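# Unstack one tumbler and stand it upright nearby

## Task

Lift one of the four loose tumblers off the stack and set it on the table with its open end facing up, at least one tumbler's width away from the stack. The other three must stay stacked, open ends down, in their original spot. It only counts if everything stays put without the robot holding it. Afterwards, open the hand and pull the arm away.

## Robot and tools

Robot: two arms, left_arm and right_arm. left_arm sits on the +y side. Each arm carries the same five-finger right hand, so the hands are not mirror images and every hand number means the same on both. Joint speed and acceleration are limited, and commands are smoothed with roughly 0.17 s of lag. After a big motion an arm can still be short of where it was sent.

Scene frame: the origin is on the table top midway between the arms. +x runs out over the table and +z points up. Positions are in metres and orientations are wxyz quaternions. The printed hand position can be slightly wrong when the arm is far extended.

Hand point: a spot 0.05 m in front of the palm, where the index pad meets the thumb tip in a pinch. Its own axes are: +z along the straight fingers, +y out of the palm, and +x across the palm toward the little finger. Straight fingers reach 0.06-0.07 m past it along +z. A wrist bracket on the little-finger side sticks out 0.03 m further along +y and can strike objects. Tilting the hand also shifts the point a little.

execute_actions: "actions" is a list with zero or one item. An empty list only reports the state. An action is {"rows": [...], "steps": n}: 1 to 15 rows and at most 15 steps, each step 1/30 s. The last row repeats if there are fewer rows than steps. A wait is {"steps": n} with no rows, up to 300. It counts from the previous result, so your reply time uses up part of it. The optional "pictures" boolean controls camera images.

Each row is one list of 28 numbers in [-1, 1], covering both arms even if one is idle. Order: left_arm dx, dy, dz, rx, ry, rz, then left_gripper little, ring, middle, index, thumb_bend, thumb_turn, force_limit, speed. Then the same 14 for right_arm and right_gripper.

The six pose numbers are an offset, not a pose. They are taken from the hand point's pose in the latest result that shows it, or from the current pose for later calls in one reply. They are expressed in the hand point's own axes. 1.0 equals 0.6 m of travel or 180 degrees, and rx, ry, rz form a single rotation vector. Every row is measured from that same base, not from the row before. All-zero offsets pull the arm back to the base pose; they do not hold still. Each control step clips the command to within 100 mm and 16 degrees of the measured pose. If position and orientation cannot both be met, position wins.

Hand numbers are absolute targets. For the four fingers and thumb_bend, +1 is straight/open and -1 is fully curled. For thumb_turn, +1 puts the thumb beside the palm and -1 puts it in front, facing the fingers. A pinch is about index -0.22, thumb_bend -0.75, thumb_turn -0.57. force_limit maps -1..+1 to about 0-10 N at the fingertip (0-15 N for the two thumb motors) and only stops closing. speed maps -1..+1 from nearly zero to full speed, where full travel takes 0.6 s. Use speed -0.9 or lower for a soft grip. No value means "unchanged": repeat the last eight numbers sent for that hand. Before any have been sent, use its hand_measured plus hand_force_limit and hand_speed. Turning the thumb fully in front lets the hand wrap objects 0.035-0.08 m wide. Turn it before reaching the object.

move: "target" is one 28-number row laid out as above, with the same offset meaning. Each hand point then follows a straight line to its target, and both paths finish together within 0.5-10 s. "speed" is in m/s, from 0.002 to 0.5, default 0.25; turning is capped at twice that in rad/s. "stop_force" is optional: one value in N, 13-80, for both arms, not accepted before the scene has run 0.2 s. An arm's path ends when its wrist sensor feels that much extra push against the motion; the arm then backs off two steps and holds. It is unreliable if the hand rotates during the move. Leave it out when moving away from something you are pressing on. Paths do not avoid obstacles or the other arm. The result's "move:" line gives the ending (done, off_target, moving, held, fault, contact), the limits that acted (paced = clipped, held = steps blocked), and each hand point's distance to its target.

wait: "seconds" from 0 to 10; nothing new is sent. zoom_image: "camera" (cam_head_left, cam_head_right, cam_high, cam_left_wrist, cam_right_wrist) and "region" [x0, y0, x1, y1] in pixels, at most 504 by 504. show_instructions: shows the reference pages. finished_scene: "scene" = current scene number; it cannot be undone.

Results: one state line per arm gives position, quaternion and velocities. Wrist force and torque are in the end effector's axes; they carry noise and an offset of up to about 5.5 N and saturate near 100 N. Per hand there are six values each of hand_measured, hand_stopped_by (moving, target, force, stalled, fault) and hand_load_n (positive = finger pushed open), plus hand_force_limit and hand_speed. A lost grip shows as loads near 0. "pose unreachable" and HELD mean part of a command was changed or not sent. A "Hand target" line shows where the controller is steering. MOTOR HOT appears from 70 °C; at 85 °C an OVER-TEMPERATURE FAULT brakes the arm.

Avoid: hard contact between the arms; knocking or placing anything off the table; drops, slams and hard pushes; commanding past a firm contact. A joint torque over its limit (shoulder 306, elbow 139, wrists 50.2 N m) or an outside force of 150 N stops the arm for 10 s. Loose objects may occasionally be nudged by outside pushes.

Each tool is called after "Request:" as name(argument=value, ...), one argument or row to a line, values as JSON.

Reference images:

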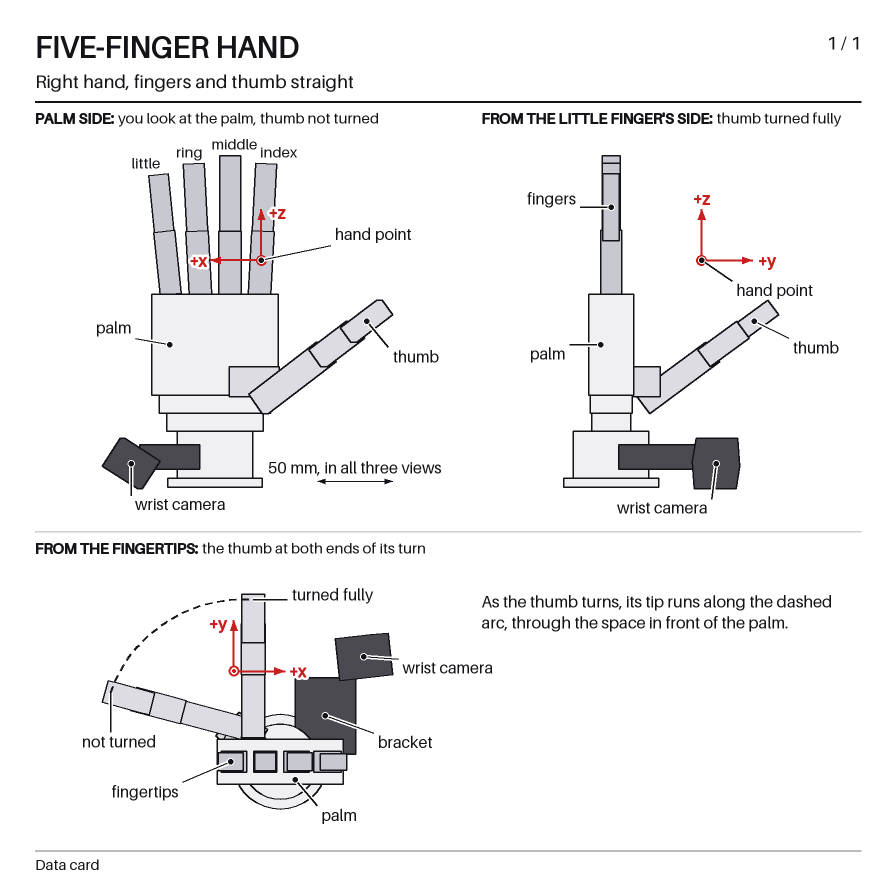

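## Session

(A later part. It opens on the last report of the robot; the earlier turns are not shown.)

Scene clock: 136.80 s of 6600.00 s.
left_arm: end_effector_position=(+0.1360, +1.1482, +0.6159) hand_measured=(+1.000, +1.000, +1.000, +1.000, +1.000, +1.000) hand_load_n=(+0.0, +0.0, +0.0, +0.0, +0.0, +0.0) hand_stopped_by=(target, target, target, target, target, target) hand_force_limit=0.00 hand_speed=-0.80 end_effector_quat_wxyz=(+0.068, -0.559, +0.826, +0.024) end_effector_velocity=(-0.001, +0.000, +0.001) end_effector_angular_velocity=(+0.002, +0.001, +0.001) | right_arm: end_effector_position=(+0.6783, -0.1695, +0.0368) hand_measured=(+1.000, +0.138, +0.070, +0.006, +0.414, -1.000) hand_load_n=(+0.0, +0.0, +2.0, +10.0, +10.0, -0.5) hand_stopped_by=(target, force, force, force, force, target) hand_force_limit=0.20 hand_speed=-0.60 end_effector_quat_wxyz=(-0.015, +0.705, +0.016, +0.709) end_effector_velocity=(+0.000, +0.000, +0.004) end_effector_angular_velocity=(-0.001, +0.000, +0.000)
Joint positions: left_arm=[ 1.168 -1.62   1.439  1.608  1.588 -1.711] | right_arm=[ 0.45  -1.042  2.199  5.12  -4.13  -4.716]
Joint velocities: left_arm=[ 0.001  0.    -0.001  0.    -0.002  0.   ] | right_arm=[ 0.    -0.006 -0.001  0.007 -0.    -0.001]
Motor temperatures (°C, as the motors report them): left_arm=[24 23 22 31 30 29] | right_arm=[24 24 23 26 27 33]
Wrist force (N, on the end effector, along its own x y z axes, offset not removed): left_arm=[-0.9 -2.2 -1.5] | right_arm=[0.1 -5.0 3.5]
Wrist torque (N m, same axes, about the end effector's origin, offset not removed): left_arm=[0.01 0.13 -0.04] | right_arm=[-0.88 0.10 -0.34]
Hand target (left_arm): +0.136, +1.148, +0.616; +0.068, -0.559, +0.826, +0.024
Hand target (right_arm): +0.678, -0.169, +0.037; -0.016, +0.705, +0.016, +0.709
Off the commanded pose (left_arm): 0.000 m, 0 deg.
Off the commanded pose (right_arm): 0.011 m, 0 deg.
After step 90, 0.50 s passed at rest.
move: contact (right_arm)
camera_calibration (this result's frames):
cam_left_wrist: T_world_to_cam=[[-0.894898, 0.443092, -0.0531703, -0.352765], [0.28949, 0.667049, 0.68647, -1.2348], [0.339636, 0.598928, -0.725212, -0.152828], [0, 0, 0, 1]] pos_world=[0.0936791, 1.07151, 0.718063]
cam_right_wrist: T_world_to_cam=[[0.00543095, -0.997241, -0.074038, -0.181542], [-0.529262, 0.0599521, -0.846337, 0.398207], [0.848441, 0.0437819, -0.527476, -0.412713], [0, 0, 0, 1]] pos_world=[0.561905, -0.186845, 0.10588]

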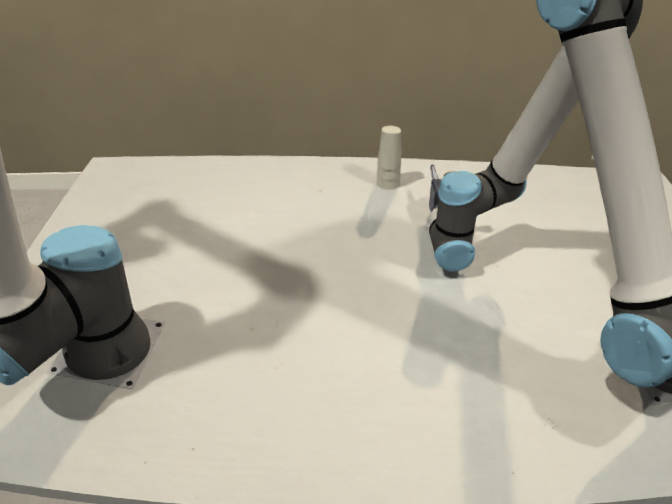

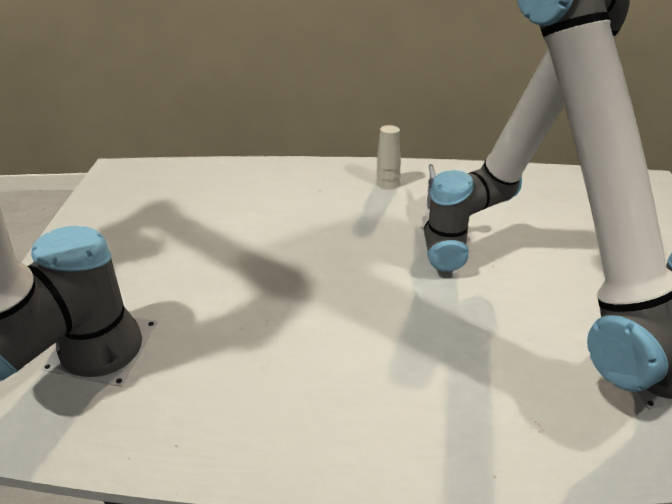

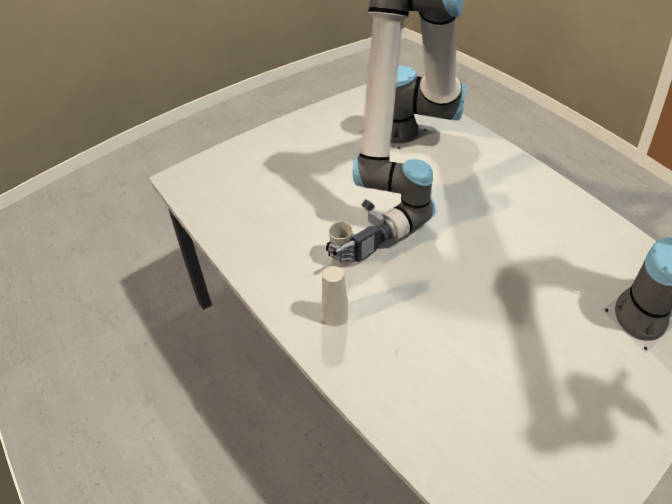

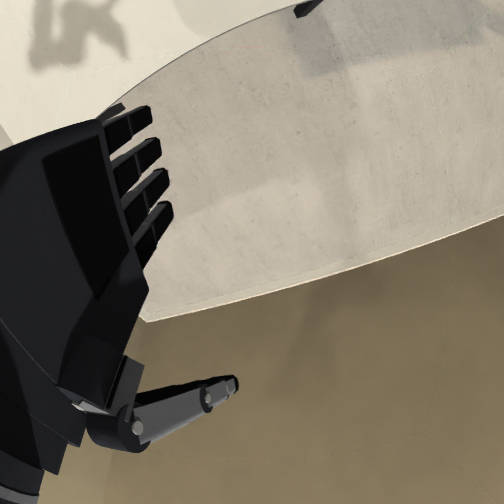

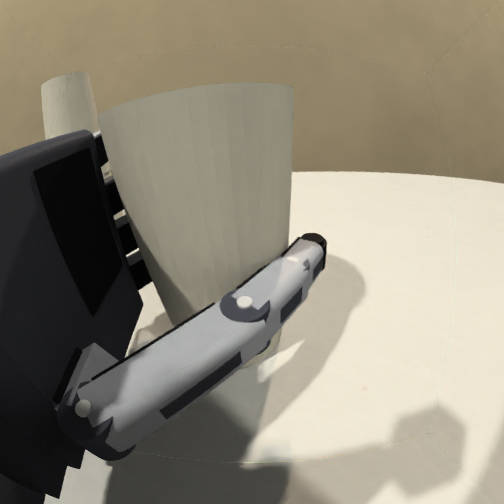

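Release, then retreat along -x, then up.

Request:
move(
  target=[0,0,0,0,0,0,1,1,1,1,1,1,0,-0.8,0.004,0,0,0,0,0,1,1,1,1,1,-1,0.2,-0.3],
  speed=0.02,
)

Request:
move(
  target=[0,0,0,0,0,0,1,1,1,1,1,1,0,-0.8,0.02,0.015,-0.25,0,0,0,1,1,1,1,1,-1,0.2,-0.3],
  speed=0.06,
)

Request:
move(
  target=[0,0,0,0,0,0,1,1,1,1,1,1,0,-0.8,0.4,0.2,-0.1,0,0,0,1,1,1,1,1,-1,0.2,-0.3],
)

Scene clock: 141.53 s of 6600.00 s.
left_arm: end_effector_position=(+0.1360, +1.1482, +0.6159) hand_measured=(+1.000, +1.000, +1.000, +1.000, +1.000, +1.000) hand_load_n=(+0.0, +0.0, +0.0, +0.0, +0.0, +0.0) hand_stopped_by=(target, target, target, target, target, target) hand_force_limit=0.00 hand_speed=-0.80 end_effector_quat_wxyz=(+0.068, -0.559, +0.826, +0.024) end_effector_velocity=(-0.000, +0.000, -0.001) end_effector_angular_velocity=(-0.000, +0.002, -0.000) | right_arm: end_effector_position=(+0.6783, -0.1695, +0.0392) hand_measured=(+1.000, +1.000, +1.000, +1.000, +1.000, -1.000) hand_load_n=(+0.0, +0.0, +0.0, +0.0, +0.0, +0.0) hand_stopped_by=(target, target, target, target, target, target) hand_force_limit=0.20 hand_speed=-0.30 end_effector_quat_wxyz=(-0.015, +0.705, +0.016, +0.709) end_effector_velocity=(-0.000, +0.000, -0.000) end_effector_angular_velocity=(-0.002, +0.000, +0.002)
Joint positions: left_arm=[ 1.168 -1.62   1.439  1.608  1.588 -1.711] | right_arm=[ 0.45  -1.046  2.199  5.125 -4.13  -4.716]
Joint velocities: left_arm=[ 0.     0.     0.001 -0.    -0.001  0.001] | right_arm=[ 0.     0.     0.     0.    -0.001 -0.001]
Motor temperatures (°C, as the motors report them): left_arm=[24 23 22 31 30 29] | right_arm=[24 24 23 26 27 33]
Wrist force (N, on the end effector, along its own x y z axes, offset not removed): left_arm=[-0.7 -2.2 -1.4] | right_arm=[0.7 -1.1 0.6]
Wrist torque (N m, same axes, about the end effector's origin, offset not removed): left_arm=[0.03 0.17 -0.01] | right_arm=[-0.06 0.04 -0.31]
Hand target (left_arm): +0.136, +1.148, +0.616; +0.068, -0.559, +0.826, +0.024
Hand target (right_arm): +0.678, -0.169, +0.039; -0.015, +0.705, +0.016, +0.709
Off the commanded pose (left_arm): 0.000 m, 0 deg.
Off the commanded pose (right_arm): 0.000 m, 0 deg.
After step 90, 0.60 s passed at rest.
move: done
camera_calibration (this result's frames):
cam_left_wrist: T_world_to_cam=[[-0.894898, 0.443092, -0.0531702, -0.352766], [0.28949, 0.667049, 0.68647, -1.2348], [0.339636, 0.598928, -0.725212, -0.152828], [0, 0, 0, 1]] pos_world=[0.093679, 1.07151, 0.718063]
cam_right_wrist: T_world_to_cam=[[0.00540109, -0.997241, -0.0740379, -0.181354], [-0.529261, 0.059968, -0.846337, 0.400237], [0.848442, 0.0437565, -0.527477, -0.41145], [0, 0, 0, 1]] pos_world=[0.561901, -0.186852, 0.108278]

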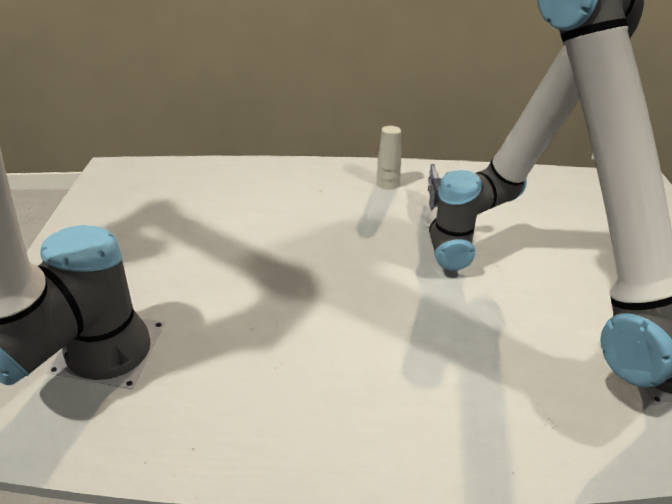

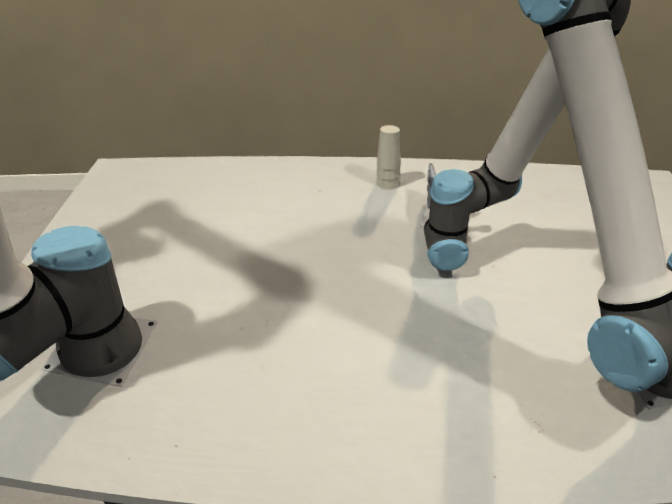

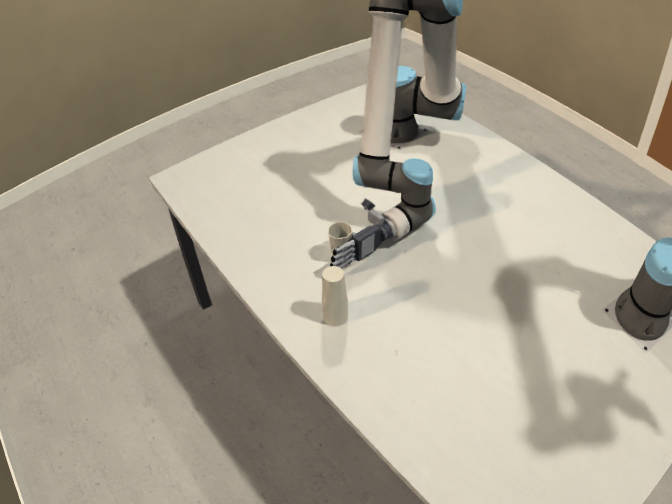

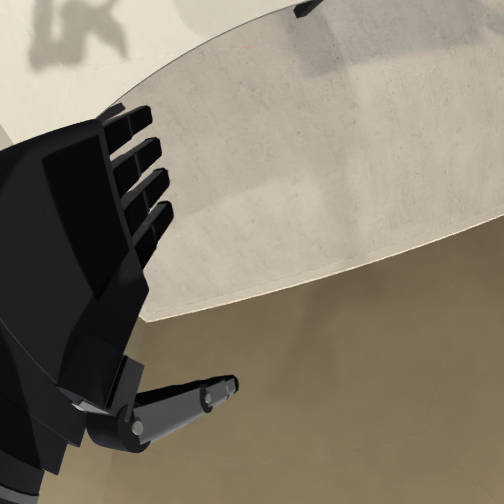

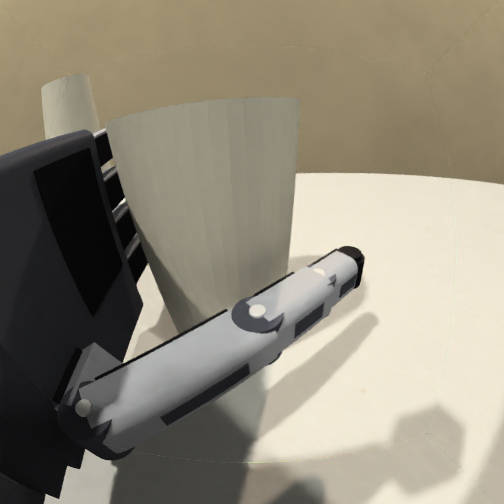

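Scene clock: 144.50 s of 6600.00 s.
left_arm: end_effector_position=(+0.1360, +1.1482, +0.6160) hand_measured=(+1.000, +1.000, +1.000, +1.000, +1.000, +1.000) hand_load_n=(+0.0, +0.0, +0.0, +0.0, +0.0, +0.0) hand_stopped_by=(target, target, target, target, target, target) hand_force_limit=0.00 hand_speed=-0.80 end_effector_quat_wxyz=(+0.068, -0.559, +0.826, +0.024) end_effector_velocity=(+0.000, -0.000, -0.001) end_effector_angular_velocity=(-0.001, +0.000, -0.001) | right_arm: end_effector_position=(+0.5290, -0.1850, +0.0506) hand_measured=(+1.000, +1.000, +1.000, +1.000, +1.000, -1.000) hand_load_n=(+0.0, +0.0, +0.0, +0.0, +0.0, +0.0) hand_stopped_by=(target, target, target, target, target, target) hand_force_limit=0.20 hand_speed=-0.30 end_effector_quat_wxyz=(-0.016, +0.705, +0.016, +0.708) end_effector_velocity=(-0.002, -0.000, +0.000) end_effector_angular_velocity=(+0.001, +0.000, -0.000)
Joint positions: left_arm=[ 1.168 -1.62   1.439  1.608  1.588 -1.711] | right_arm=[ 0.624 -1.144  2.372  5.049 -3.956 -4.717]
Joint velocities: left_arm=[-0.    -0.001  0.002 -0.     0.     0.001] | right_arm=[ 0.003 -0.001  0.002 -0.001  0.004  0.001]
Motor temperatures (°C, as the motors report them): left_arm=[24 23 22 31 30 29] | right_arm=[24 24 23 26 27 33]
Wrist force (N, on the end effector, along its own x y z axes, offset not removed): left_arm=[-1.0 -2.0 -2.0] | right_arm=[-3.1 0.6 2.2]
Wrist torque (N m, same axes, about the end effector's origin, offset not removed): left_arm=[0.06 0.13 -0.05] | right_arm=[0.11 0.30 -0.44]
Hand target (left_arm): +0.136, +1.148, +0.616; +0.068, -0.559, +0.826, +0.024
Hand target (right_arm): +0.529, -0.185, +0.051; -0.016, +0.705, +0.016, +0.708
Off the commanded pose (left_arm): 0.000 m, 0 deg.
Off the commanded pose (right_arm): 0.000 m, 0 deg.
move: done
camera_calibration (this result's frames):
cam_left_wrist: T_world_to_cam=[[-0.894898, 0.443092, -0.0531703, -0.352766], [0.28949, 0.667049, 0.68647, -1.2348], [0.339636, 0.598928, -0.725212, -0.152828], [0, 0, 0, 1]] pos_world=[0.0936791, 1.07151, 0.718063]
cam_right_wrist: T_world_to_cam=[[0.00540093, -0.997218, -0.0743462, -0.195174], [-0.529491, 0.0602177, -0.846176, 0.331939], [0.848299, 0.0439358, -0.527692, -0.277959], [0, 0, 0, 1]] pos_world=[0.412605, -0.202408, 0.119691]

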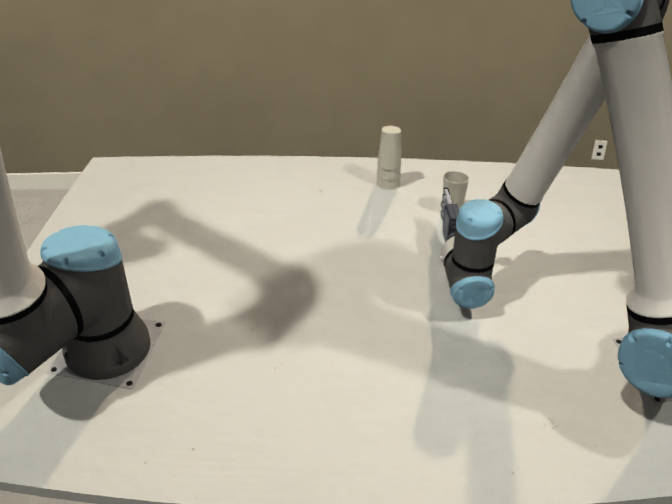

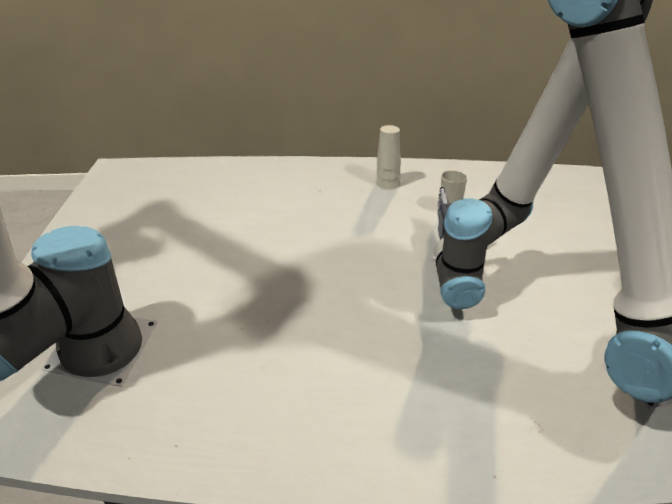

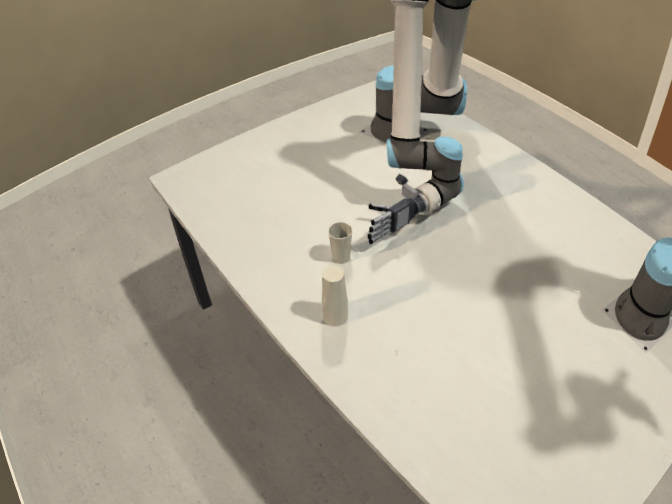

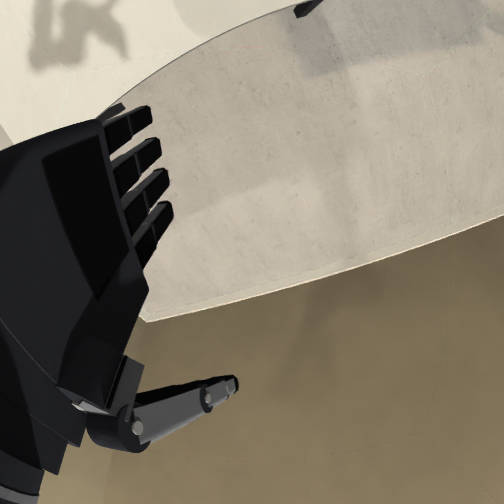

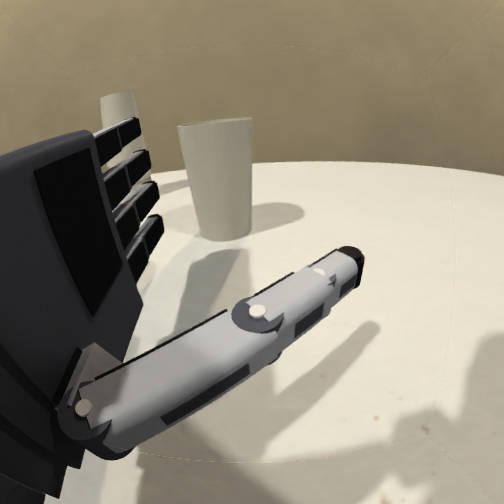

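Scene clock: 146.27 s of 6600.00 s.
left_arm: end_effector_position=(+0.1360, +1.1482, +0.6159) hand_measured=(+1.000, +1.000, +1.000, +1.000, +1.000, +1.000) hand_load_n=(+0.0, +0.0, +0.0, +0.0, +0.0, +0.0) hand_stopped_by=(target, target, target, target, target, target) hand_force_limit=0.00 hand_speed=-0.80 end_effector_quat_wxyz=(+0.068, -0.559, +0.826, +0.024) end_effector_velocity=(-0.002, -0.000, -0.000) end_effector_angular_velocity=(-0.000, +0.002, +0.004) | right_arm: end_effector_position=(+0.4735, -0.3071, +0.2903) hand_measured=(+1.000, +1.000, +1.000, +1.000, +1.000, -1.000) hand_load_n=(+0.0, +0.0, +0.0, +0.0, +0.0, +0.0) hand_stopped_by=(target, target, target, target, target, target) hand_force_limit=0.20 hand_speed=-0.30 end_effector_quat_wxyz=(-0.015, +0.705, +0.016, +0.709) end_effector_velocity=(-0.000, -0.001, +0.002) end_effector_angular_velocity=(+0.000, +0.002, +0.001)
Joint positions: left_arm=[ 1.168 -1.62   1.439  1.608  1.588 -1.711] | right_arm=[ 0.479 -1.851  2.466  5.662 -4.101 -4.716]
Joint velocities: left_arm=[ 0.002 -0.     0.001  0.    -0.002 -0.001] | right_arm=[-0.002 -0.006 -0.001  0.01  -0.003  0.002]
Motor temperatures (°C, as the motors report them): left_arm=[24 23 22 31 30 29] | right_arm=[24 24 23 26 27 33]
Wrist force (N, on the end effector, along its own x y z axes, offset not removed): left_arm=[-2.5 -1.3 -0.5] | right_arm=[3.7 4.5 -6.7]
Wrist torque (N m, same axes, about the end effector's origin, offset not removed): left_arm=[-0.01 0.35 -0.11] | right_arm=[1.18 -0.21 0.17]
Hand target (left_arm): +0.136, +1.148, +0.616; +0.068, -0.559, +0.826, +0.024
Hand target (right_arm): +0.473, -0.307, +0.291; -0.015, +0.705, +0.016, +0.709
Off the commanded pose (left_arm): 0.000 m, 0 deg.
Off the commanded pose (right_arm): 0.000 m, 0 deg.
move: done
camera_calibration (this result's frames):
cam_left_wrist: T_world_to_cam=[[-0.894898, 0.443092, -0.0531701, -0.352766], [0.28949, 0.667049, 0.68647, -1.2348], [0.339636, 0.598928, -0.725212, -0.152828], [0, 0, 0, 1]] pos_world=[0.093679, 1.07151, 0.718063]
cam_right_wrist: T_world_to_cam=[[0.00528958, -0.997241, -0.0740481, -0.29884], [-0.529107, 0.0600433, -0.846428, 0.512625], [0.848538, 0.0436566, -0.52733, -0.0993064], [0, 0, 0, 1]] pos_world=[0.35708, -0.32446, 0.359405]

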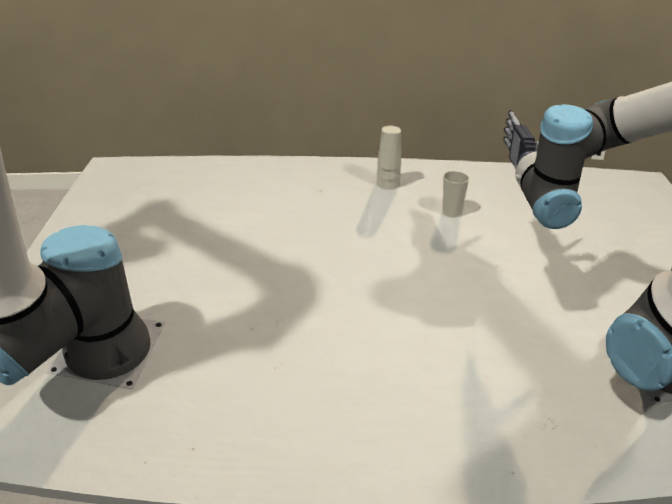

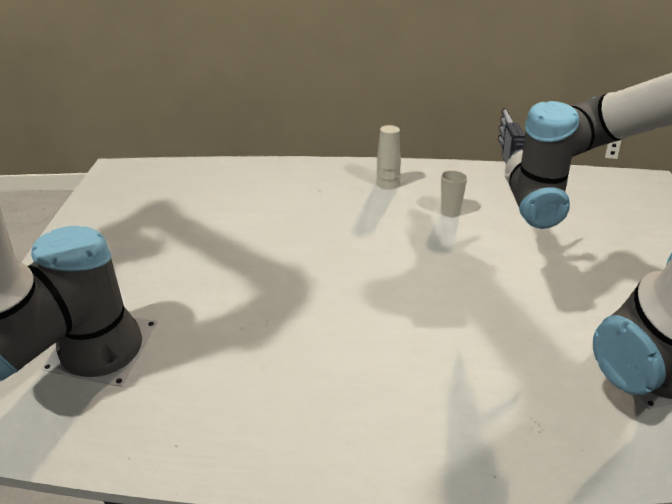

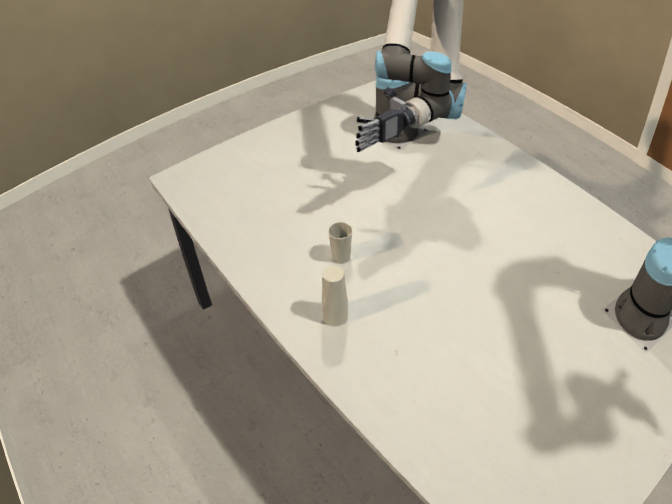

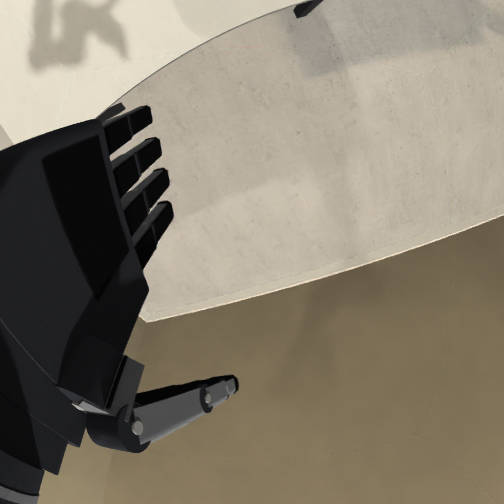

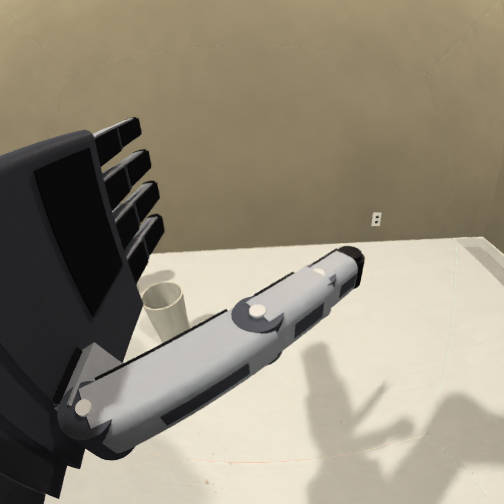

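Request:
finished_scene(
  scene=1,
)

The scene is finished: the task was done.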